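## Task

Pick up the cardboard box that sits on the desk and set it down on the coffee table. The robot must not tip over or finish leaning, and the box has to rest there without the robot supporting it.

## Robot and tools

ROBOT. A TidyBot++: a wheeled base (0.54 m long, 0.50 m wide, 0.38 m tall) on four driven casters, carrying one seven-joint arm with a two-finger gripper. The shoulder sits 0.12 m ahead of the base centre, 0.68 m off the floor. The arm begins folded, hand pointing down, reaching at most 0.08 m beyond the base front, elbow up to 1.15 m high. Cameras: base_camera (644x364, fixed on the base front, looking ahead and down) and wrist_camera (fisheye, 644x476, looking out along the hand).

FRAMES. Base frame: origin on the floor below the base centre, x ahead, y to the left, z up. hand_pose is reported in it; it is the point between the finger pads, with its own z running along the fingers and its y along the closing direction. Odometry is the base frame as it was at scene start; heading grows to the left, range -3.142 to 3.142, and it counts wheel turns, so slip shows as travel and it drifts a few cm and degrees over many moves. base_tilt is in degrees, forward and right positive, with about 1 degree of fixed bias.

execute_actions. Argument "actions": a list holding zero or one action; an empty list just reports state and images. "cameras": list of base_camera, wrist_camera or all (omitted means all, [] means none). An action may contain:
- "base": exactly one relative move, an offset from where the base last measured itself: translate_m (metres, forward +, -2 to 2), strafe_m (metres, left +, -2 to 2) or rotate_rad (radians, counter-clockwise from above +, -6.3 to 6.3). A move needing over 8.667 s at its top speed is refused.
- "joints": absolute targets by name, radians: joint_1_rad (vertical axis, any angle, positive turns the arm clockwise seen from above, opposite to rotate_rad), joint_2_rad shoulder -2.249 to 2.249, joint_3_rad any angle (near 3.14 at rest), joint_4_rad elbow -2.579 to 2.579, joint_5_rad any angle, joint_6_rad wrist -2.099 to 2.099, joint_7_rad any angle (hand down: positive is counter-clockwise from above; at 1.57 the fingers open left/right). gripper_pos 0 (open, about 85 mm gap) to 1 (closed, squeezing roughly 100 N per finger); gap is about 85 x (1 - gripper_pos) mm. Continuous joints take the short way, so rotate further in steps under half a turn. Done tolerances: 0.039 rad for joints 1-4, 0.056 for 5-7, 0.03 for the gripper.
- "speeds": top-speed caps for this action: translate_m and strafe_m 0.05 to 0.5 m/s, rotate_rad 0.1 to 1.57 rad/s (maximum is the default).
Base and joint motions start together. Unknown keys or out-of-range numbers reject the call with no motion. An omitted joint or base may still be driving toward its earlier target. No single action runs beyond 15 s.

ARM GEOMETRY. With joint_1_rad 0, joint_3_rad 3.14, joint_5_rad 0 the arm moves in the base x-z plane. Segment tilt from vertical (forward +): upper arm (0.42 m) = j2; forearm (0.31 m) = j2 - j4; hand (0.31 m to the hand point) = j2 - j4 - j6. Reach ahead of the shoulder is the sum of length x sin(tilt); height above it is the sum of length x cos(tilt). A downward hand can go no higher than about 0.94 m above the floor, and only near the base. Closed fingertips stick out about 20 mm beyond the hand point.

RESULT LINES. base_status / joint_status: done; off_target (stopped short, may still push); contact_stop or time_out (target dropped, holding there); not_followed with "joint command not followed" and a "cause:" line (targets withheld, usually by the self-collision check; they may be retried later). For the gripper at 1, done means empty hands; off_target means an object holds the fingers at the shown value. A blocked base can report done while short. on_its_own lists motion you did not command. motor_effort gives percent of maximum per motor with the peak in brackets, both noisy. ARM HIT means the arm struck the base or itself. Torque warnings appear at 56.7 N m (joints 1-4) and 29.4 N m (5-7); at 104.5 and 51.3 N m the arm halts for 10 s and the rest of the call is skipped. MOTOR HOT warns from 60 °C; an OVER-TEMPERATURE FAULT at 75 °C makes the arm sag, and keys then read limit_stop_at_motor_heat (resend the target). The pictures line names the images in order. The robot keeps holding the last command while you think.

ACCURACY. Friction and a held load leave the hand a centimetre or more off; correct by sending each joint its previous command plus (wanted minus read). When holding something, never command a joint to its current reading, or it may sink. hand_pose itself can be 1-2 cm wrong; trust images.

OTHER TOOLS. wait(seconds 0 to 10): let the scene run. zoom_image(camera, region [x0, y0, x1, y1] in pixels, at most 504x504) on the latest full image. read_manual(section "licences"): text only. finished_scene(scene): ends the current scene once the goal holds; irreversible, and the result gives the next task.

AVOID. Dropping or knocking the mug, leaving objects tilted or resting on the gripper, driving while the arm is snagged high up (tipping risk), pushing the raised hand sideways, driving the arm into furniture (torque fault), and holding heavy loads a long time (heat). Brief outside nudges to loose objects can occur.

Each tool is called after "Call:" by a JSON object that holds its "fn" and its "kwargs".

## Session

Call:
{"fn": "execute_actions", "kwargs": {"actions": []}}

Scene clock: 0.00 s.
base_odometry: x=+0.000 y=+0.000 heading=+0.000 (m, m, rad; odometry frame)
base_tilt: forward=-0.1 right=+0.4 (deg)
base_status: not commanded
joint_positions: joint_1_rad=+0.004 joint_2_rad=-0.389 joint_3_rad=+3.149 joint_4_rad=-2.542 joint_5_rad=-0.059 joint_6_rad=-0.876 joint_7_rad=+1.535 gripper_pos=+0.000
joint_status: not commanded
motor_effort: joint_1_rad=+0 joint_2_rad=-1 joint_3_rad=+0 joint_4_rad=+13 joint_5_rad=+0 joint_6_rad=+1 joint_7_rad=+0 (%)
hand_pose: x=+0.2576 y=+0.0142 z=+0.5895 quat_wxyz=(-0.026, +0.997, -0.041, +0.056) (m; base frame)
pictures: base_camera, wrist_camera
camera_calibration (this result's frames):
wrist_camera: T_world_to_cam=[[-0.106248, -0.992578, -0.0591697, 0.0813616], [-0.984716, 0.113292, -0.132285, 0.393253], [0.138006, 0.0442104, -0.989444, 0.679186], [0, 0, 0, 1]] pos_world=[0.302155, 0.00617832, 0.728852]
Images, in order (width x height): base_camera 644x364, wrist_camera 644x476.

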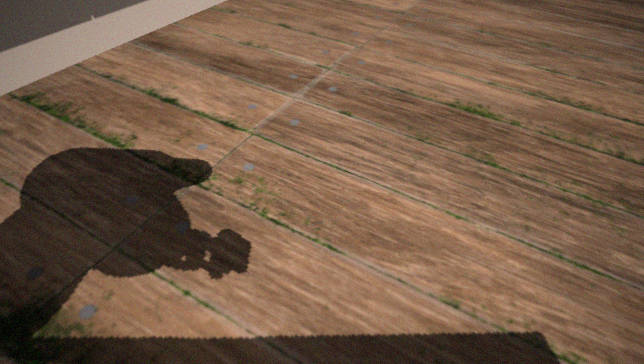

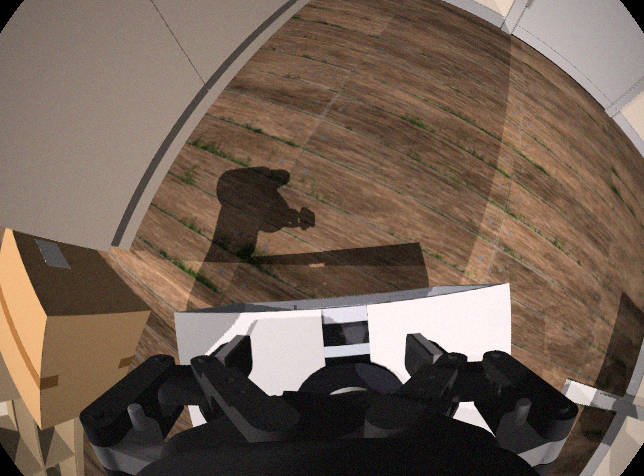

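Similar layout.

Call:
{"fn": "execute_actions", "kwargs": {"actions": [{"base":{"rotate_rad":-2.05},"joints":{"joint_2_rad":-0.3,"joint_4_rad":-1.0,"joint_5_rad":0.035,"joint_6_rad":-1.5,"joint_7_rad":1.6}}]}}

Scene clock: 3.33 s.
base_odometry: x=+0.000 y=+0.000 heading=-2.050 (m, m, rad; odometry frame)
base_tilt: forward=-0.1 right=+0.4 (deg)
base_status: done
joint_positions: joint_1_rad=+0.004 joint_2_rad=-0.315 joint_3_rad=+3.149 joint_4_rad=-1.009 joint_5_rad=+0.003 joint_6_rad=-1.465 joint_7_rad=+1.572 gripper_pos=+0.000
joint_status: all done
motor_effort: joint_1_rad=+0(1) joint_2_rad=-4(10) joint_3_rad=+0(2) joint_4_rad=+14(19) joint_5_rad=+0(0) joint_6_rad=+7(8) joint_7_rad=+0(1) (%)
hand_pose: x=+0.4490 y=-0.0041 z=+1.1507 quat_wxyz=(+0.003, +0.882, -0.005, +0.472) (m; base frame)
pictures: base_camera, wrist_camera
camera_calibration (this result's frames):
wrist_camera: T_world_to_cam=[[-0.0274309, -0.99936, -0.0229721, 0.0396686], [-0.534026, 0.034077, -0.844781, 1.27524], [0.845023, -0.0109054, -0.534619, 0.367796], [0, 0, 0, 1]] pos_world=[0.371302, 0.000197937, 1.27484]
Images, in order (width x height): base_camera 644x364, wrist_camera 644x476.

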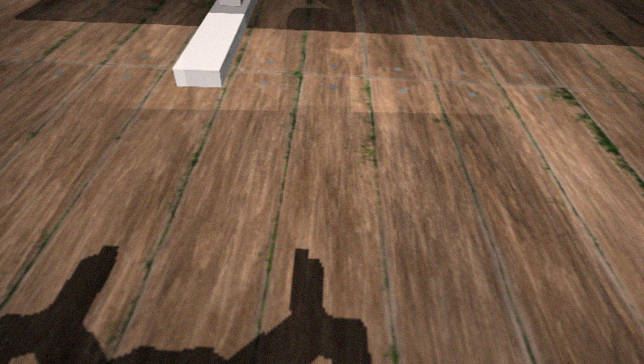

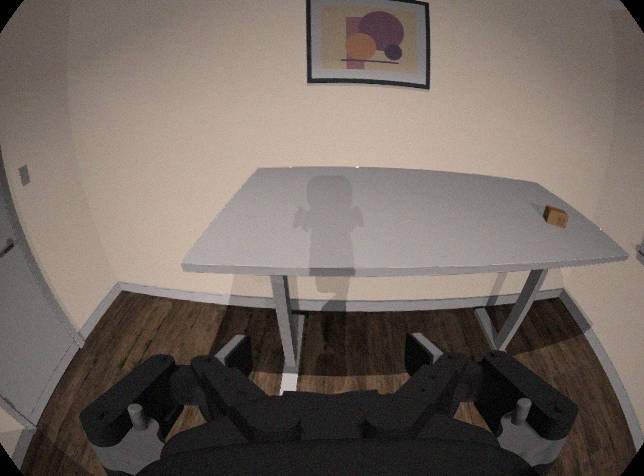

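Call:
{"fn": "execute_actions", "kwargs": {"actions": [{"base":{"strafe_m":-0.88}}]}}

Call:
{"fn": "zoom_image", "kwargs": {"camera": "wrist_camera", "region": [242, 150, 402, 270]}}

Scene clock: 8.53 s.
base_odometry: x=-0.781 y=+0.406 heading=-2.050 (m, m, rad; odometry frame)
base_tilt: forward=-0.1 right=+0.4 (deg)
base_status: done
joint_positions: joint_1_rad=+0.004 joint_2_rad=-0.315 joint_3_rad=+3.149 joint_4_rad=-1.009 joint_5_rad=+0.006 joint_6_rad=-1.465 joint_7_rad=+1.572 gripper_pos=+0.000
joint_status: not commanded
motor_effort: joint_1_rad=-1(0) joint_2_rad=-4(5) joint_3_rad=+1(3) joint_4_rad=+14(15) joint_5_rad=+0(2) joint_6_rad=+8(8) joint_7_rad=-1(0) (%)
hand_pose: x=+0.4490 y=-0.0052 z=+1.1506 quat_wxyz=(+0.005, +0.882, -0.006, +0.472) (m; base frame)
pictures: base_camera, wrist_camera
camera_calibration (this result's frames):
wrist_camera: T_world_to_cam=[[-0.0301189, -0.999333, -0.0206489, 0.0371058], [-0.534144, 0.0335529, -0.844728, 1.2752], [0.844857, -0.0144128, -0.534798, 0.368028], [0, 0, 0, 1]] pos_world=[0.371328, -0.000401475, 1.27479]
Images, in order (width x height): base_camera 644x364, wrist_camera 644x476.

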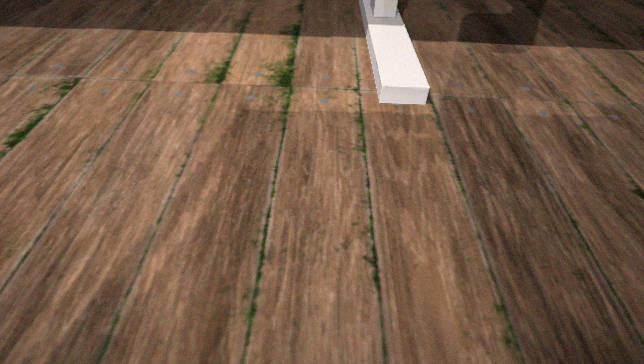

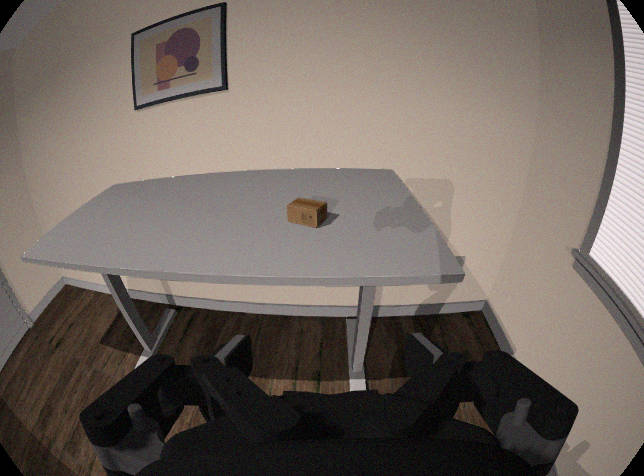

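Region (242, 150, 402, 270) of wrist_camera's 644x476 image, scaled by 3.150; it fills the top 378 rows of this view, and the rest is white.

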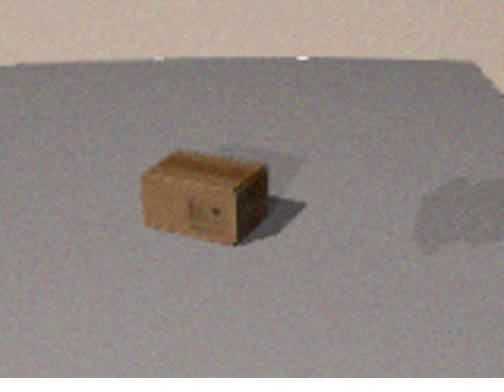

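Call:
{"fn": "execute_actions", "kwargs": {"actions": [{"base":{"rotate_rad":1.05}}], "cameras": []}}

Call:
{"fn": "execute_actions", "kwargs": {"actions": [{"base":{"translate_m":-0.27}}], "cameras": []}}

Call:
{"fn": "execute_actions", "kwargs": {"actions": [{"base":{"strafe_m":-0.84},"joints":{"joint_2_rad":0.0,"joint_4_rad":-1.2,"joint_6_rad":-1.07}}]}}

Scene clock: 12.07 s.
base_odometry: x=-0.781 y=+0.406 heading=-1.001 (m, m, rad; odometry frame)
base_tilt: forward=-0.1 right=+0.4 (deg)
base_status: done
joint_positions: joint_1_rad=+0.004 joint_2_rad=-0.309 joint_3_rad=+3.149 joint_4_rad=-1.009 joint_5_rad=+0.007 joint_6_rad=-1.465 joint_7_rad=+1.572 gripper_pos=+0.000
joint_status: not commanded
motor_effort: joint_1_rad=+0(0) joint_2_rad=-4(5) joint_3_rad=+0(1) joint_4_rad=+14(15) joint_5_rad=+0(1) joint_6_rad=+8(7) joint_7_rad=+0(0) (%)
hand_pose: x=+0.4518 y=-0.0054 z=+1.1486 quat_wxyz=(+0.005, +0.883, -0.006, +0.469) (m; base frame)
pictures: none
No camera images: the call's "cameras" was empty. Leave "cameras" out to get every camera's image.

Scene clock: 14.03 s.
base_odometry: x=-0.927 y=+0.634 heading=-1.000 (m, m, rad; odometry frame)
base_tilt: forward=-0.1 right=+0.4 (deg)
base_status: done
joint_positions: joint_1_rad=+0.004 joint_2_rad=-0.307 joint_3_rad=+3.149 joint_4_rad=-1.008 joint_5_rad=+0.007 joint_6_rad=-1.467 joint_7_rad=+1.572 gripper_pos=+0.000
joint_status: not commanded
motor_effort: joint_1_rad=+0(0) joint_2_rad=-4(9) joint_3_rad=+0(0) joint_4_rad=+14(16) joint_5_rad=+0(0) joint_6_rad=+8(8) joint_7_rad=-1(0) (%)
hand_pose: x=+0.4521 y=-0.0054 z=+1.1482 quat_wxyz=(+0.005, +0.884, -0.006, +0.468) (m; base frame)
pictures: none
No camera images: the call's "cameras" was empty. Leave "cameras" out to get every camera's image.

Scene clock: 17.10 s.
base_odometry: x=-1.634 y=+0.180 heading=-1.001 (m, m, rad; odometry frame)
base_tilt: forward=-0.1 right=+0.4 (deg)
base_status: done
joint_positions: joint_1_rad=+0.004 joint_2_rad=+0.005 joint_3_rad=+3.149 joint_4_rad=-1.201 joint_5_rad=+0.007 joint_6_rad=-1.103 joint_7_rad=+1.572 gripper_pos=+0.000
joint_status: all done
motor_effort: joint_1_rad=-1(2) joint_2_rad=-19(24) joint_3_rad=+0(3) joint_4_rad=+19(20) joint_5_rad=+1(2) joint_6_rad=+6(7) joint_7_rad=+0(0) (%)
hand_pose: x=+0.6449 y=-0.0064 z=+1.0055 quat_wxyz=(+0.006, +0.915, -0.004, +0.404) (m; base frame)
pictures: base_camera, wrist_camera
camera_calibration (this result's frames):
wrist_camera: T_world_to_cam=[[-0.0313622, -0.999421, -0.0132267, 0.0321308], [-0.653997, 0.0305263, -0.755881, 1.24522], [0.755847, -0.0150558, -0.654575, 0.302674], [0, 0, 0, 1]] pos_world=[0.586603, -0.00134273, 1.13979]
Images, in order (width x height): base_camera 644x364, wrist_camera 644x476.

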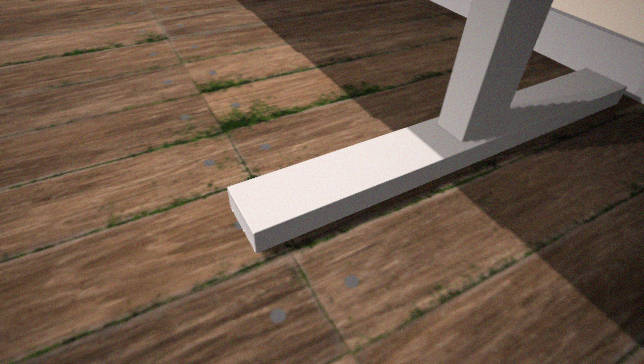

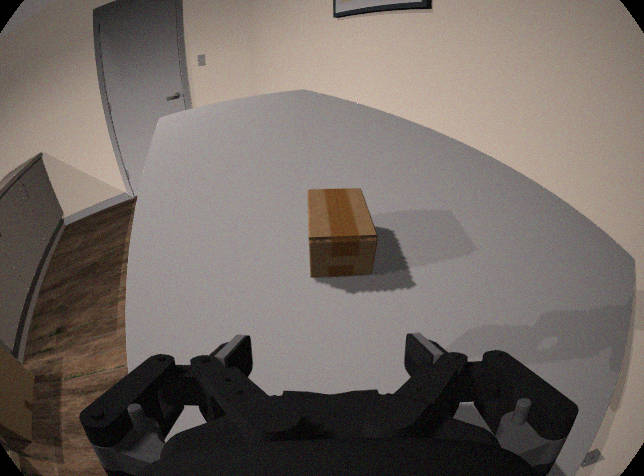

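Call:
{"fn": "execute_actions", "kwargs": {"actions": [{"joints":{"joint_1_rad":0.046,"joint_2_rad":0.15,"joint_6_rad":-0.91}}], "cameras": ["wrist_camera"]}}

Scene clock: 19.23 s.
base_odometry: x=-1.634 y=+0.180 heading=-1.001 (m, m, rad; odometry frame)
base_tilt: forward=-0.1 right=+0.5 (deg)
base_status: not commanded
joint_positions: joint_1_rad=+0.030 joint_2_rad=+0.155 joint_3_rad=+3.149 joint_4_rad=-1.201 joint_5_rad=+0.007 joint_6_rad=-0.943 joint_7_rad=+1.572 gripper_pos=+0.000
joint_status: all done
motor_effort: joint_1_rad=+0(1) joint_2_rad=-25(28) joint_3_rad=+0(0) joint_4_rad=+19(21) joint_5_rad=+1(1) joint_6_rad=+7(8) joint_7_rad=+0(0) (%)
hand_pose: x=+0.7232 y=-0.0230 z=+0.9575 quat_wxyz=(+0.012, +0.912, -0.016, +0.409) (m; base frame)
pictures: wrist_camera
camera_calibration (this result's frames):
wrist_camera: T_world_to_cam=[[-0.0569513, -0.998305, -0.0119847, 0.0347032], [-0.645127, 0.0459594, -0.762692, 1.2612], [0.76195, -0.0357047, -0.646651, 0.199394], [0, 0, 0, 1]] pos_world=[0.663679, -0.0162001, 1.09126]
Images, in order (width x height): wrist_camera 644x476.

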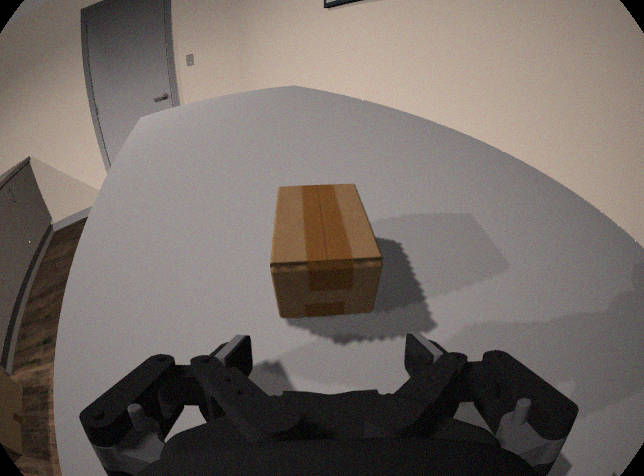

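Call:
{"fn": "execute_actions", "kwargs": {"actions": [{"base":{"translate_m":0.075},"speeds":{"translate_m":0.1},"joints":{"joint_6_rad":-0.87}}], "cameras": ["wrist_camera"]}}

Scene clock: 21.23 s.
base_odometry: x=-1.593 y=+0.117 heading=-1.001 (m, m, rad; odometry frame)
base_tilt: forward=-0.1 right=+0.4 (deg)
base_status: done
joint_positions: joint_1_rad=+0.031 joint_2_rad=+0.153 joint_3_rad=+3.149 joint_4_rad=-1.201 joint_5_rad=+0.007 joint_6_rad=-0.901 joint_7_rad=+1.572 gripper_pos=+0.000
joint_status: all done
motor_effort: joint_1_rad=+0(1) joint_2_rad=-25(28) joint_3_rad=+0(0) joint_4_rad=+20(21) joint_5_rad=+0(0) joint_6_rad=+7(7) joint_7_rad=+0(0) (%)
hand_pose: x=+0.7311 y=-0.0233 z=+0.9687 quat_wxyz=(+0.012, +0.903, -0.015, +0.429) (m; base frame)
pictures: wrist_camera
camera_calibration (this result's frames):
wrist_camera: T_world_to_cam=[[-0.0561111, -0.998343, -0.0127543, 0.0351565], [-0.611173, 0.0444463, -0.790248, 1.27659], [0.789505, -0.0365466, -0.612655, 0.147518], [0, 0, 0, 1]] pos_world=[0.665725, -0.0162502, 1.09965]
Images, in order (width x height): wrist_camera 644x476.

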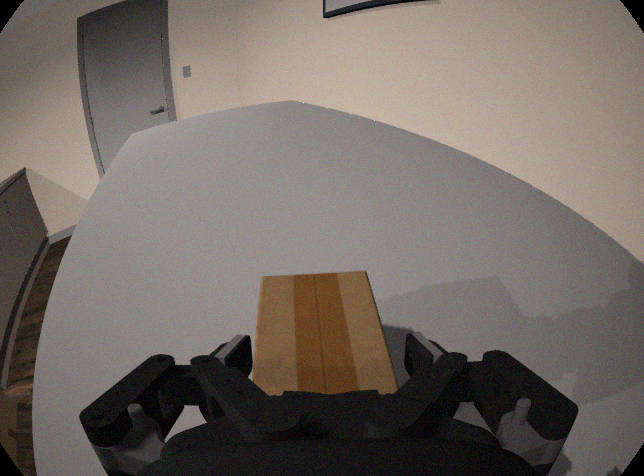

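Call:
{"fn": "execute_actions", "kwargs": {"actions": [{"joints":{"joint_2_rad":0.172}}], "cameras": []}}

Call:
{"fn": "execute_actions", "kwargs": {"actions": [{"joints":{"gripper_pos":1}}], "cameras": ["wrist_camera"]}}

Scene clock: 22.50 s.
base_odometry: x=-1.593 y=+0.117 heading=-1.001 (m, m, rad; odometry frame)
base_tilt: forward=-0.1 right=+0.4 (deg)
base_status: not commanded
joint_positions: joint_1_rad=+0.031 joint_2_rad=+0.161 joint_3_rad=+3.149 joint_4_rad=-1.201 joint_5_rad=+0.007 joint_6_rad=-0.901 joint_7_rad=+1.572 gripper_pos=+0.000
joint_status: all done
motor_effort: joint_1_rad=+0(0) joint_2_rad=-24(26) joint_3_rad=+0(0) joint_4_rad=+19(20) joint_5_rad=+1(1) joint_6_rad=+7(7) joint_7_rad=+0(0) (%)
hand_pose: x=+0.7333 y=-0.0233 z=+0.9638 quat_wxyz=(+0.012, +0.905, -0.015, +0.425) (m; base frame)
pictures: none
No camera images: the call's "cameras" was empty. Leave "cameras" out to get every camera's image.

Scene clock: 23.60 s.
base_odometry: x=-1.593 y=+0.117 heading=-1.001 (m, m, rad; odometry frame)
base_tilt: forward=-0.1 right=+0.4 (deg)
base_status: not commanded
joint_positions: joint_1_rad=+0.031 joint_2_rad=+0.161 joint_3_rad=+3.149 joint_4_rad=-1.200 joint_5_rad=+0.007 joint_6_rad=-0.898 joint_7_rad=+1.572 gripper_pos=+0.339
joint_status: gripper_pos off_target (ended at +0.339, target +1.000)
motor_effort: joint_1_rad=-1(1) joint_2_rad=-23(26) joint_3_rad=+0(1) joint_4_rad=+18(20) joint_5_rad=+1(1) joint_6_rad=+7(8) joint_7_rad=+0(0) (%)
hand_pose: x=+0.7342 y=-0.0234 z=+0.9648 quat_wxyz=(+0.012, +0.904, -0.015, +0.427) (m; base frame)
pictures: wrist_camera
camera_calibration (this result's frames):
wrist_camera: T_world_to_cam=[[-0.056141, -0.998343, -0.012608, 0.0350692], [-0.614588, 0.0445073, -0.787592, 1.27544], [0.786848, -0.0364675, -0.616068, 0.147923], [0, 0, 0, 1]] pos_world=[0.669444, -0.0163607, 1.0961]
Images, in order (width x height): wrist_camera 644x476.

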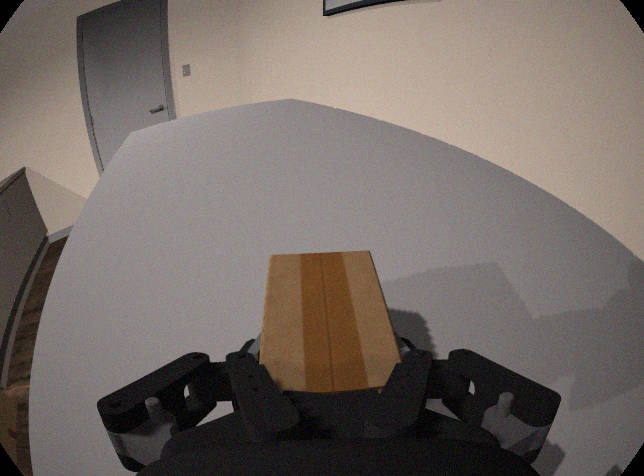

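Call:
{"fn": "execute_actions", "kwargs": {"actions": [{"joints":{"joint_1_rad":-0.012,"joint_2_rad":-0.3,"joint_4_rad":-1.1,"joint_6_rad":-1.5}}], "cameras": ["wrist_camera"]}}

Scene clock: 26.00 s.
base_odometry: x=-1.593 y=+0.117 heading=-1.001 (m, m, rad; odometry frame)
base_tilt: forward=-0.1 right=+0.4 (deg)
base_status: not commanded
joint_positions: joint_1_rad=+0.006 joint_2_rad=-0.302 joint_3_rad=+3.149 joint_4_rad=-1.111 joint_5_rad=+0.007 joint_6_rad=-1.475 joint_7_rad=+1.572 gripper_pos=+0.339
joint_status: all done
motor_effort: joint_1_rad=+0(0) joint_2_rad=-6(29) joint_3_rad=+0(0) joint_4_rad=+16(22) joint_5_rad=+0(0) joint_6_rad=+8(8) joint_7_rad=-1(0) (%)
hand_pose: x=+0.4568 y=-0.0063 z=+1.0970 quat_wxyz=(+0.005, +0.909, -0.007, +0.416) (m; base frame)
pictures: wrist_camera
camera_calibration (this result's frames):
wrist_camera: T_world_to_cam=[[-0.0355977, -0.999214, -0.017421, 0.0340857], [-0.63475, 0.0360708, -0.771875, 1.20015], [0.771897, -0.016419, -0.635536, 0.476578], [0, 0, 0, 1]] pos_world=[0.395141, -0.0014066, 1.22984]
Images, in order (width x height): wrist_camera 644x476.

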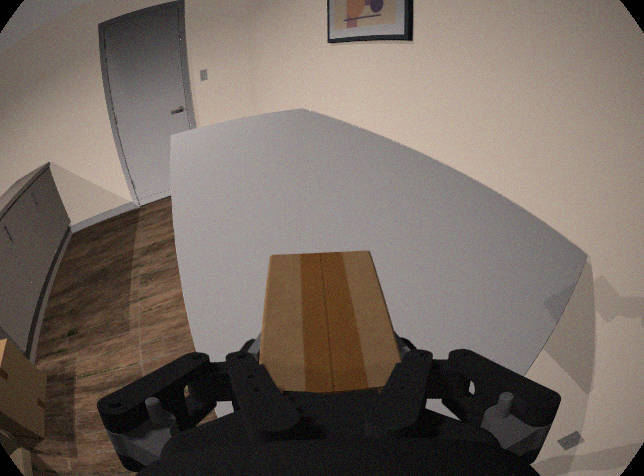

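Call:
{"fn": "execute_actions", "kwargs": {"actions": [{"base":{"strafe_m":0.8}}], "cameras": []}}

Call:
{"fn": "execute_actions", "kwargs": {"actions": [{"base":{"rotate_rad":2.05}}]}}

Call:
{"fn": "execute_actions", "kwargs": {"actions": [{"base":{"strafe_m":-0.72}}]}}

Scene clock: 29.60 s.
base_odometry: x=-0.920 y=+0.548 heading=-1.001 (m, m, rad; odometry frame)
base_tilt: forward=-0.1 right=+0.4 (deg)
base_status: done
joint_positions: joint_1_rad=+0.003 joint_2_rad=-0.302 joint_3_rad=+3.149 joint_4_rad=-1.111 joint_5_rad=+0.008 joint_6_rad=-1.475 joint_7_rad=+1.572 gripper_pos=+0.339
joint_status: not commanded
motor_effort: joint_1_rad=+0(1) joint_2_rad=-6(6) joint_3_rad=+0(2) joint_4_rad=+16(16) joint_5_rad=+0(1) joint_6_rad=+8(8) joint_7_rad=+0(0) (%)
hand_pose: x=+0.4568 y=-0.0055 z=+1.0970 quat_wxyz=(+0.005, +0.909, -0.006, +0.416) (m; base frame)
pictures: none
No camera images: the call's "cameras" was empty. Leave "cameras" out to get every camera's image.

Scene clock: 32.23 s.
base_odometry: x=-0.920 y=+0.548 heading=+1.049 (m, m, rad; odometry frame)
base_tilt: forward=-0.1 right=+0.4 (deg)
base_status: done
joint_positions: joint_1_rad=+0.002 joint_2_rad=-0.300 joint_3_rad=+3.149 joint_4_rad=-1.111 joint_5_rad=+0.008 joint_6_rad=-1.475 joint_7_rad=+1.572 gripper_pos=+0.339
joint_status: not commanded
motor_effort: joint_1_rad=+0(1) joint_2_rad=-6(9) joint_3_rad=+0(2) joint_4_rad=+16(17) joint_5_rad=+1(1) joint_6_rad=+8(7) joint_7_rad=-1(0) (%)
hand_pose: x=+0.4577 y=-0.0051 z=+1.0962 quat_wxyz=(+0.005, +0.910, -0.005, +0.415) (m; base frame)
pictures: base_camera, wrist_camera
camera_calibration (this result's frames):
wrist_camera: T_world_to_cam=[[-0.0316743, -0.999361, -0.0165514, 0.0326026], [-0.636685, 0.0329391, -0.77042, 1.19939], [0.770473, -0.0138645, -0.637322, 0.477984], [0, 0, 0, 1]] pos_world=[0.396393, -0.000298064, 1.2292]
Images, in order (width x height): base_camera 644x364, wrist_camera 644x476.

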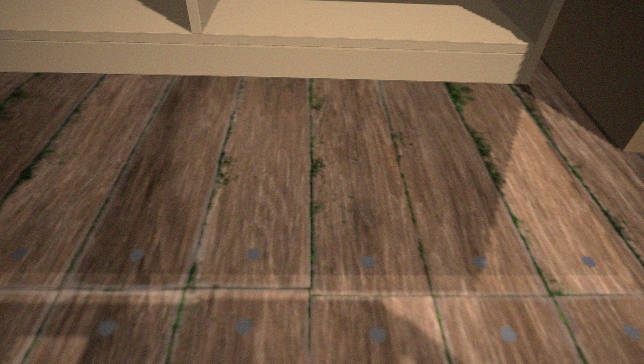

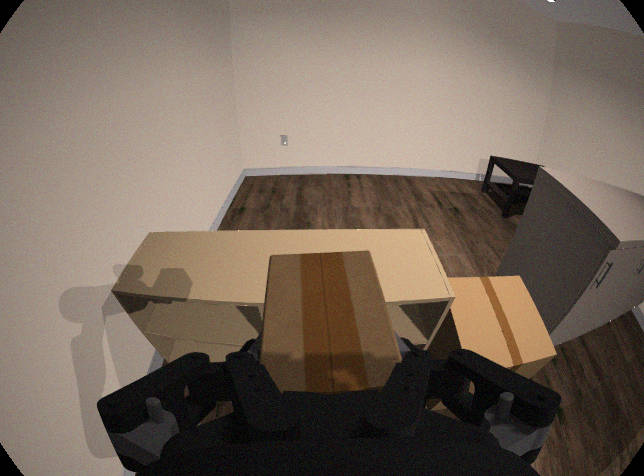

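Scene clock: 35.03 s.
base_odometry: x=-0.295 y=+0.190 heading=+1.049 (m, m, rad; odometry frame)
base_tilt: forward=-0.1 right=+0.4 (deg)
base_status: done
joint_positions: joint_1_rad=+0.001 joint_2_rad=-0.300 joint_3_rad=+3.149 joint_4_rad=-1.111 joint_5_rad=+0.009 joint_6_rad=-1.475 joint_7_rad=+1.572 gripper_pos=+0.339
joint_status: not commanded
motor_effort: joint_1_rad=+0(0) joint_2_rad=-6(7) joint_3_rad=+0(3) joint_4_rad=+17(17) joint_5_rad=+1(2) joint_6_rad=+8(8) joint_7_rad=-1(1) (%)
hand_pose: x=+0.4577 y=-0.0051 z=+1.0962 quat_wxyz=(+0.005, +0.910, -0.005, +0.415) (m; base frame)
pictures: base_camera, wrist_camera
camera_calibration (this result's frames):
wrist_camera: T_world_to_cam=[[-0.0316439, -0.999374, -0.0158516, 0.0317531], [-0.636692, 0.0323803, -0.770438, 1.19941], [0.770469, -0.0142871, -0.637318, 0.477979], [0, 0, 0, 1]] pos_world=[0.396393, -0.000275211, 1.2292]
Images, in order (width x height): base_camera 644x364, wrist_camera 644x476.

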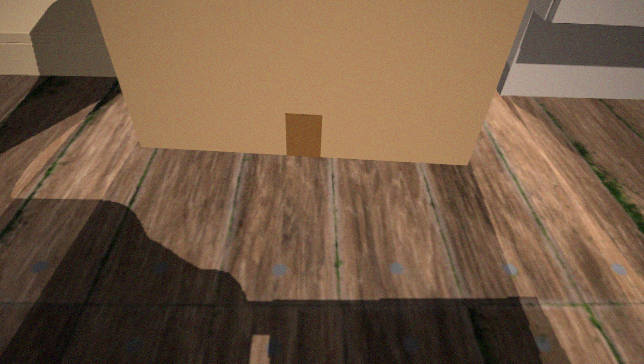

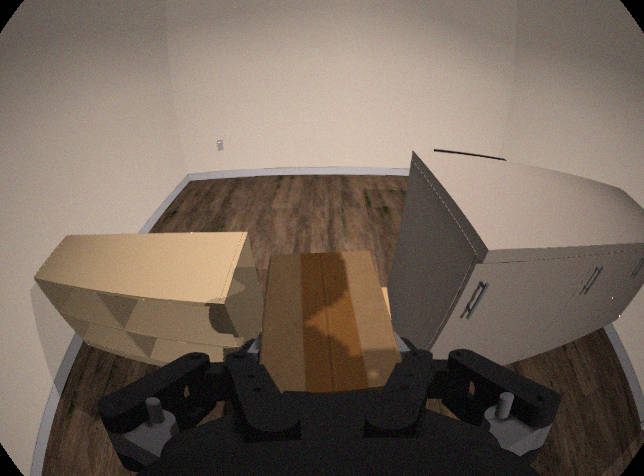

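Call:
{"fn": "execute_actions", "kwargs": {"actions": [{"base":{"strafe_m":-0.03},"joints":{"joint_2_rad":-0.1,"joint_6_rad":-1.75}}], "cameras": []}}

Call:
{"fn": "execute_actions", "kwargs": {"actions": [{"base":{"translate_m":0.9},"speeds":{"translate_m":0.2}}], "cameras": ["wrist_camera"]}}

Scene clock: 36.93 s.
base_odometry: x=-0.269 y=+0.175 heading=+1.050 (m, m, rad; odometry frame)
base_tilt: forward=-0.1 right=+0.5 (deg)
base_status: done
joint_positions: joint_1_rad=+0.001 joint_2_rad=-0.092 joint_3_rad=+3.149 joint_4_rad=-1.110 joint_5_rad=+0.009 joint_6_rad=-1.719 joint_7_rad=+1.572 gripper_pos=+0.339
joint_status: all done
motor_effort: joint_1_rad=-1(1) joint_2_rad=-13(17) joint_3_rad=+0(3) joint_4_rad=+16(18) joint_5_rad=+0(2) joint_6_rad=+4(7) joint_7_rad=+0(0) (%)
hand_pose: x=+0.4706 y=-0.0047 z=+0.9796 quat_wxyz=(+0.005, +0.980, -0.005, +0.201) (m; base frame)
pictures: none
No camera images: the call's "cameras" was empty. Leave "cameras" out to get every camera's image.

Scene clock: 42.20 s.
base_odometry: x=+0.179 y=+0.956 heading=+1.050 (m, m, rad; odometry frame)
base_tilt: forward=-0.1 right=+0.4 (deg)
base_status: done
joint_positions: joint_1_rad=+0.001 joint_2_rad=-0.093 joint_3_rad=+3.149 joint_4_rad=-1.110 joint_5_rad=+0.009 joint_6_rad=-1.721 joint_7_rad=+1.572 gripper_pos=+0.339
joint_status: not commanded
motor_effort: joint_1_rad=-1(0) joint_2_rad=-13(16) joint_3_rad=+0(1) joint_4_rad=+16(17) joint_5_rad=+0(0) joint_6_rad=+4(5) joint_7_rad=+0(0) (%)
hand_pose: x=+0.4696 y=-0.0047 z=+0.9800 quat_wxyz=(+0.005, +0.980, -0.005, +0.201) (m; base frame)
pictures: wrist_camera
camera_calibration (this result's frames):
wrist_camera: T_world_to_cam=[[-0.0377779, -0.99928, -0.00348957, 0.0214688], [-0.908918, 0.0358125, -0.415435, 0.897337], [0.415261, -0.0125225, -0.909616, 0.828428], [0, 0, 0, 1]] pos_world=[0.472402, -0.000308467, 1.12641]
Images, in order (width x height): wrist_camera 644x476.

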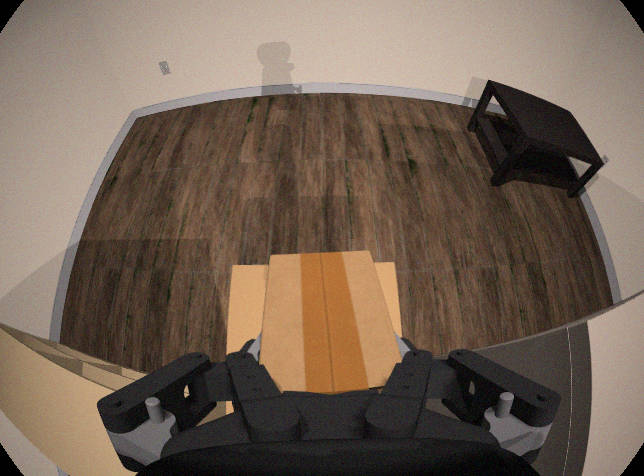

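Call:
{"fn": "execute_actions", "kwargs": {"actions": [{"base":{"translate_m":0.84},"speeds":{"translate_m":0.35}}], "cameras": ["wrist_camera"]}}

Scene clock: 46.43 s.
base_odometry: x=+0.598 y=+1.684 heading=+1.050 (m, m, rad; odometry frame)
base_tilt: forward=-0.1 right=+0.4 (deg)
base_status: done
joint_positions: joint_1_rad=+0.001 joint_2_rad=-0.094 joint_3_rad=+3.149 joint_4_rad=-1.110 joint_5_rad=+0.009 joint_6_rad=-1.722 joint_7_rad=+1.572 gripper_pos=+0.339
joint_status: not commanded
motor_effort: joint_1_rad=+0(1) joint_2_rad=-13(16) joint_3_rad=+0(0) joint_4_rad=+16(17) joint_5_rad=+1(1) joint_6_rad=+4(5) joint_7_rad=-1(0) (%)
hand_pose: x=+0.4691 y=-0.0047 z=+0.9801 quat_wxyz=(+0.005, +0.980, -0.005, +0.200) (m; base frame)
pictures: wrist_camera
camera_calibration (this result's frames):
wrist_camera: T_world_to_cam=[[-0.0377865, -0.99928, -0.00349076, 0.0214586], [-0.909048, 0.0358248, -0.415149, 0.896715], [0.414975, -0.0125138, -0.909747, 0.829007], [0, 0, 0, 1]] pos_world=[0.47195, -0.000307383, 1.12653]
Images, in order (width x height): wrist_camera 644x476.

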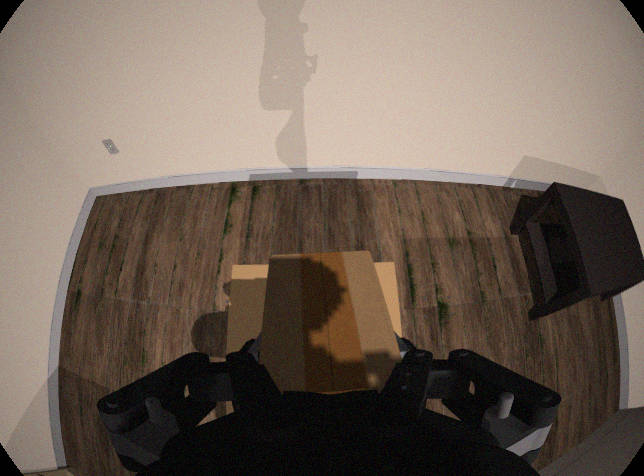

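Call:
{"fn": "execute_actions", "kwargs": {"actions": [{"base":{"strafe_m":-1.33},"joints":{"joint_2_rad":0.2,"joint_4_rad":-1.93,"joint_6_rad":-0.1}}], "cameras": ["wrist_camera"]}}

Call:
{"fn": "execute_actions", "kwargs": {"actions": [{"joints":{"joint_2_rad":0.64,"joint_6_rad":0.35}}]}}

Scene clock: 51.43 s.
base_odometry: x=+1.752 y=+1.023 heading=+1.050 (m, m, rad; odometry frame)
base_tilt: forward=-0.1 right=+0.4 (deg)
base_status: done
joint_positions: joint_1_rad=-0.002 joint_2_rad=+0.197 joint_3_rad=+3.149 joint_4_rad=-1.926 joint_5_rad=+0.009 joint_6_rad=-0.137 joint_7_rad=+1.572 gripper_pos=+0.339
joint_status: all done
motor_effort: joint_1_rad=+0(3) joint_2_rad=-26(27) joint_3_rad=+0(3) joint_4_rad=+19(20) joint_5_rad=+1(2) joint_6_rad=+8(7) joint_7_rad=+0(0) (%)
hand_pose: x=+0.7092 y=-0.0026 z=+0.7313 quat_wxyz=(+0.005, +0.905, +0.002, +0.426) (m; base frame)
pictures: wrist_camera
camera_calibration (this result's frames):
wrist_camera: T_world_to_cam=[[-0.018034, -0.999774, -0.0112181, 0.0234115], [-0.617214, 0.0199589, -0.786542, 1.07621], [0.786588, -0.00726059, -0.617435, 0.0257691], [0, 0, 0, 1]] pos_world=[0.644402, 0.00211351, 0.862654]
Images, in order (width x height): wrist_camera 644x476.

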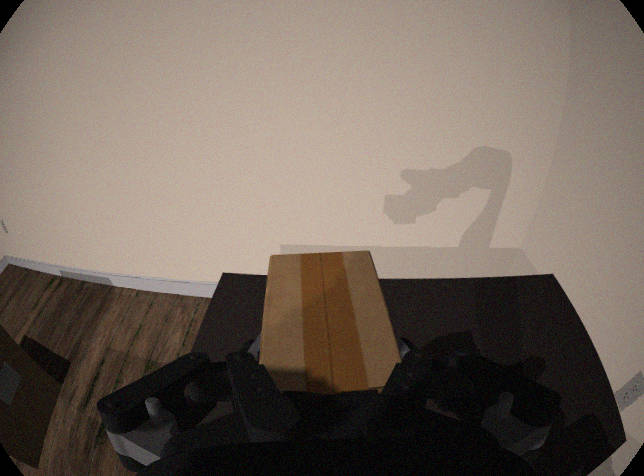

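Scene clock: 53.07 s.
base_odometry: x=+1.752 y=+1.023 heading=+1.050 (m, m, rad; odometry frame)
base_tilt: forward=-0.1 right=+0.4 (deg)
base_status: not commanded
joint_positions: joint_1_rad=-0.002 joint_2_rad=+0.645 joint_3_rad=+3.149 joint_4_rad=-1.927 joint_5_rad=+0.009 joint_6_rad=+0.311 joint_7_rad=+1.572 gripper_pos=+0.339
joint_status: all done
motor_effort: joint_1_rad=+0(0) joint_2_rad=-35(37) joint_3_rad=-1(1) joint_4_rad=+14(19) joint_5_rad=+0(0) joint_6_rad=+8(9) joint_7_rad=+0(1) (%)
hand_pose: x=+0.7817 y=-0.0015 z=+0.5550 quat_wxyz=(+0.004, +0.905, +0.004, +0.426) (m; base frame)
pictures: base_camera, wrist_camera
camera_calibration (this result's frames):
wrist_camera: T_world_to_cam=[[-0.0136729, -0.999847, -0.0109417, 0.0202861], [-0.617587, 0.0170504, -0.786318, 0.982511], [0.786384, -0.00399378, -0.617726, -0.139812], [0, 0, 0, 1]] pos_world=[0.71701, 0.00297242, 0.686422]
Images, in order (width x height): base_camera 644x364, wrist_camera 644x476.

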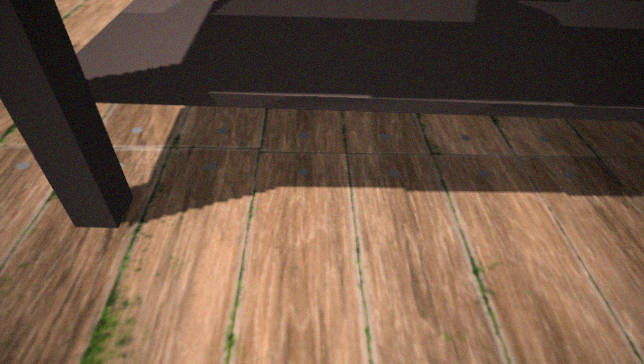

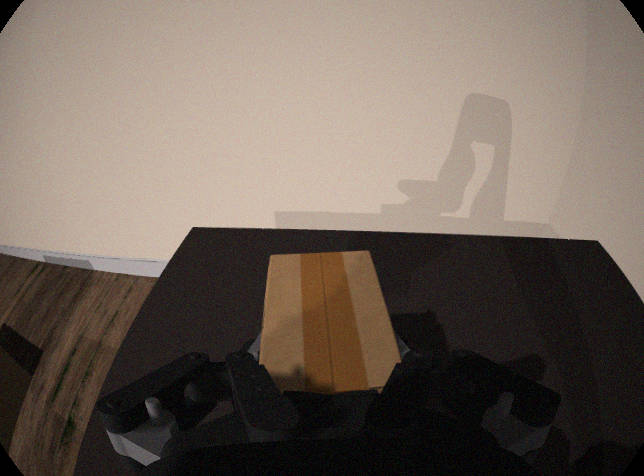

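Call:
{"fn": "execute_actions", "kwargs": {"actions": [{"joints":{"joint_2_rad":0.78,"joint_6_rad":0.49}}], "cameras": []}}

Call:
{"fn": "execute_actions", "kwargs": {"actions": [{"joints":{"joint_2_rad":0.82,"joint_6_rad":0.53}}], "cameras": ["wrist_camera"]}}

Scene clock: 54.80 s.
base_odometry: x=+1.752 y=+1.023 heading=+1.050 (m, m, rad; odometry frame)
base_tilt: forward=-0.1 right=+0.4 (deg)
base_status: not commanded
joint_positions: joint_1_rad=-0.002 joint_2_rad=+0.788 joint_3_rad=+3.149 joint_4_rad=-1.927 joint_5_rad=+0.009 joint_6_rad=+0.449 joint_7_rad=+1.572 gripper_pos=+0.339
joint_status: all done
motor_effort: joint_1_rad=+0(1) joint_2_rad=-36(39) joint_3_rad=-1(1) joint_4_rad=+11(14) joint_5_rad=+0(0) joint_6_rad=+8(9) joint_7_rad=-1(1) (%)
hand_pose: x=+0.7865 y=-0.0011 z=+0.4927 quat_wxyz=(+0.004, +0.906, +0.005, +0.424) (m; base frame)
pictures: none
No camera images: the call's "cameras" was empty. Leave "cameras" out to get every camera's image.

Scene clock: 55.57 s.
base_odometry: x=+1.752 y=+1.023 heading=+1.050 (m, m, rad; odometry frame)
base_tilt: forward=-0.1 right=+0.4 (deg)
base_status: not commanded
joint_positions: joint_1_rad=-0.002 joint_2_rad=+0.819 joint_3_rad=+3.149 joint_4_rad=-1.927 joint_5_rad=+0.009 joint_6_rad=+0.492 joint_7_rad=+1.572 gripper_pos=+0.339
joint_status: all done
motor_effort: joint_1_rad=-1(0) joint_2_rad=-37(39) joint_3_rad=-1(1) joint_4_rad=+11(11) joint_5_rad=+0(0) joint_6_rad=+8(8) joint_7_rad=-1(0) (%)
hand_pose: x=+0.7890 y=-0.0010 z=+0.4828 quat_wxyz=(+0.004, +0.903, +0.005, +0.429) (m; base frame)
pictures: wrist_camera
camera_calibration (this result's frames):
wrist_camera: T_world_to_cam=[[-0.0118688, -0.999864, -0.0114868, 0.0189479], [-0.611876, 0.016348, -0.790784, 0.927823], [0.790864, -0.00235718, -0.611987, -0.196488], [0, 0, 0, 1]] pos_world=[0.723333, 0.00331413, 0.613677]
Images, in order (width x height): wrist_camera 644x476.

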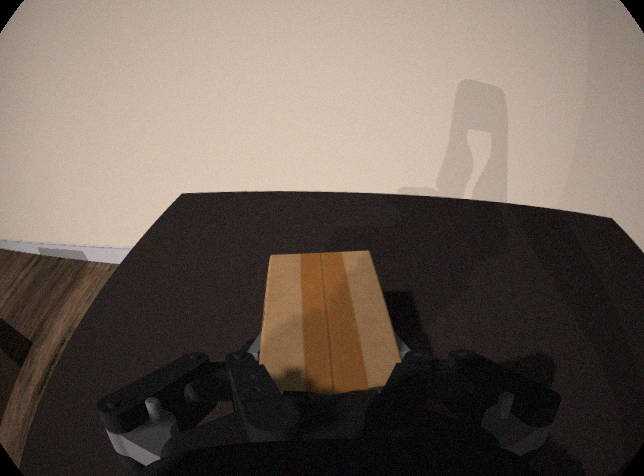

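Call:
{"fn": "execute_actions", "kwargs": {"actions": [{"joints":{"joint_2_rad":0.855,"joint_6_rad":0.555}}], "cameras": ["wrist_camera"]}}

Scene clock: 56.53 s.
base_odometry: x=+1.752 y=+1.023 heading=+1.050 (m, m, rad; odometry frame)
base_tilt: forward=-0.1 right=+0.4 (deg)
base_status: not commanded
joint_positions: joint_1_rad=-0.002 joint_2_rad=+0.853 joint_3_rad=+3.149 joint_4_rad=-1.927 joint_5_rad=+0.009 joint_6_rad=+0.517 joint_7_rad=+1.572 gripper_pos=+0.339
joint_status: all done
motor_effort: joint_1_rad=-1(0) joint_2_rad=-37(38) joint_3_rad=-1(1) joint_4_rad=+10(11) joint_5_rad=+0(0) joint_6_rad=+8(8) joint_7_rad=+0(0) (%)
hand_pose: x=+0.7868 y=-0.0009 z=+0.4657 quat_wxyz=(+0.003, +0.905, +0.005, +0.425) (m; base frame)
pictures: wrist_camera
camera_calibration (this result's frames):
wrist_camera: T_world_to_cam=[[-0.0117488, -0.999866, -0.011443, 0.0186785], [-0.619452, 0.0162612, -0.784866, 0.91613], [0.784947, -0.00213285, -0.61956, -0.196996], [0, 0, 0, 1]] pos_world=[0.72235, 0.0033585, 0.597202]
Images, in order (width x height): wrist_camera 644x476.

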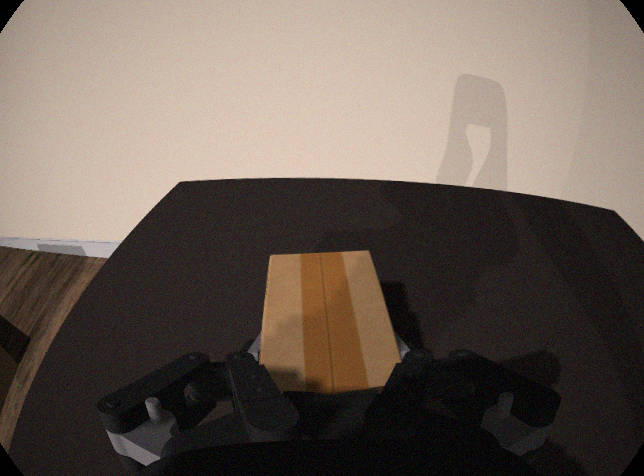

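Call:
{"fn": "execute_actions", "kwargs": {"actions": [{"joints":{"joint_2_rad":0.885,"joint_6_rad":0.58}}], "cameras": ["wrist_camera"]}}

Scene clock: 57.50 s.
base_odometry: x=+1.752 y=+1.023 heading=+1.050 (m, m, rad; odometry frame)
base_tilt: forward=-0.1 right=+0.4 (deg)
base_status: not commanded
joint_positions: joint_1_rad=-0.002 joint_2_rad=+0.865 joint_3_rad=+3.149 joint_4_rad=-1.927 joint_5_rad=+0.009 joint_6_rad=+0.549 joint_7_rad=+1.572 gripper_pos=+0.339
joint_status: all done
motor_effort: joint_1_rad=+0(0) joint_2_rad=-35(37) joint_3_rad=+0(1) joint_4_rad=+10(10) joint_5_rad=+0(0) joint_6_rad=+7(8) joint_7_rad=+0(0) (%)
hand_pose: x=+0.7906 y=-0.0008 z=+0.4658 quat_wxyz=(+0.003, +0.901, +0.005, +0.435) (m; base frame)
pictures: wrist_camera
camera_calibration (this result's frames):
wrist_camera: T_world_to_cam=[[-0.0112111, -0.999867, -0.0118303, 0.0185807], [-0.603005, 0.016198, -0.797573, 0.911511], [0.797659, -0.00180788, -0.603107, -0.21767], [0, 0, 0, 1]] pos_world=[0.723481, 0.00342003, 0.595938]
Images, in order (width x height): wrist_camera 644x476.

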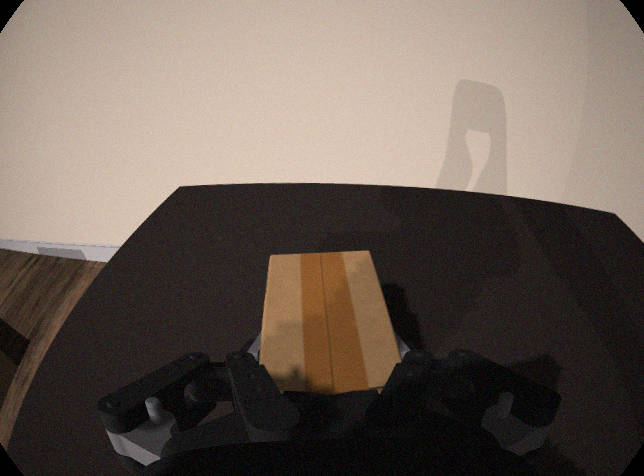

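Contact at z 0.466.

Call:
{"fn": "execute_actions", "kwargs": {"actions": [{"joints":{"gripper_pos":0,"joint_2_rad":0.865}}], "cameras": []}}

Call:
{"fn": "execute_actions", "kwargs": {"actions": [{"joints":{"joint_2_rad":0.62,"joint_6_rad":0.2}}], "cameras": ["wrist_camera"]}}

Scene clock: 58.87 s.
base_odometry: x=+1.752 y=+1.023 heading=+1.050 (m, m, rad; odometry frame)
base_tilt: forward=-0.1 right=+0.5 (deg)
base_status: not commanded
joint_positions: joint_1_rad=-0.002 joint_2_rad=+0.864 joint_3_rad=+3.149 joint_4_rad=-1.927 joint_5_rad=+0.009 joint_6_rad=+0.549 joint_7_rad=+1.572 gripper_pos=+0.000
joint_status: all done
motor_effort: joint_1_rad=+0(1) joint_2_rad=-36(38) joint_3_rad=-1(0) joint_4_rad=+9(10) joint_5_rad=+0(0) joint_6_rad=+7(8) joint_7_rad=+0(0) (%)
hand_pose: x=+0.7907 y=-0.0008 z=+0.4659 quat_wxyz=(+0.003, +0.901, +0.005, +0.435) (m; base frame)
pictures: none
No camera images: the call's "cameras" was empty. Leave "cameras" out to get every camera's image.

Scene clock: 60.17 s.
base_odometry: x=+1.752 y=+1.023 heading=+1.050 (m, m, rad; odometry frame)
base_tilt: forward=-0.1 right=+0.4 (deg)
base_status: not commanded
joint_positions: joint_1_rad=-0.002 joint_2_rad=+0.620 joint_3_rad=+3.149 joint_4_rad=-1.927 joint_5_rad=+0.009 joint_6_rad=+0.233 joint_7_rad=+1.572 gripper_pos=+0.000
joint_status: all done
motor_effort: joint_1_rad=+0(0) joint_2_rad=-33(38) joint_3_rad=-1(0) joint_4_rad=+13(13) joint_5_rad=+0(0) joint_6_rad=+7(8) joint_7_rad=-1(1) (%)
hand_pose: x=+0.7690 y=-0.0017 z=+0.5534 quat_wxyz=(+0.004, +0.915, +0.004, +0.402) (m; base frame)
pictures: wrist_camera
camera_calibration (this result's frames):
wrist_camera: T_world_to_cam=[[-0.014974, -0.999838, -0.0100014, 0.0203553], [-0.657835, 0.0173839, -0.752962, 0.98583], [0.753014, -0.00469552, -0.657988, -0.0828456], [0, 0, 0, 1]] pos_world=[0.711202, 0.00282539, 0.687985]
Images, in order (width x height): wrist_camera 644x476.

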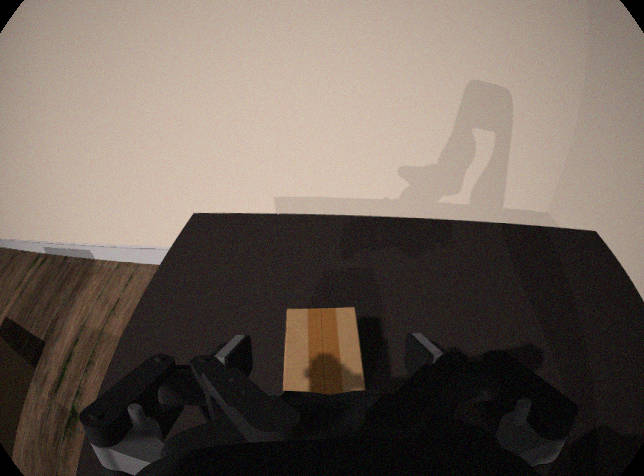

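Call:
{"fn": "finished_scene", "kwargs": {"scene": 2}}

The scene is finished: the task was done.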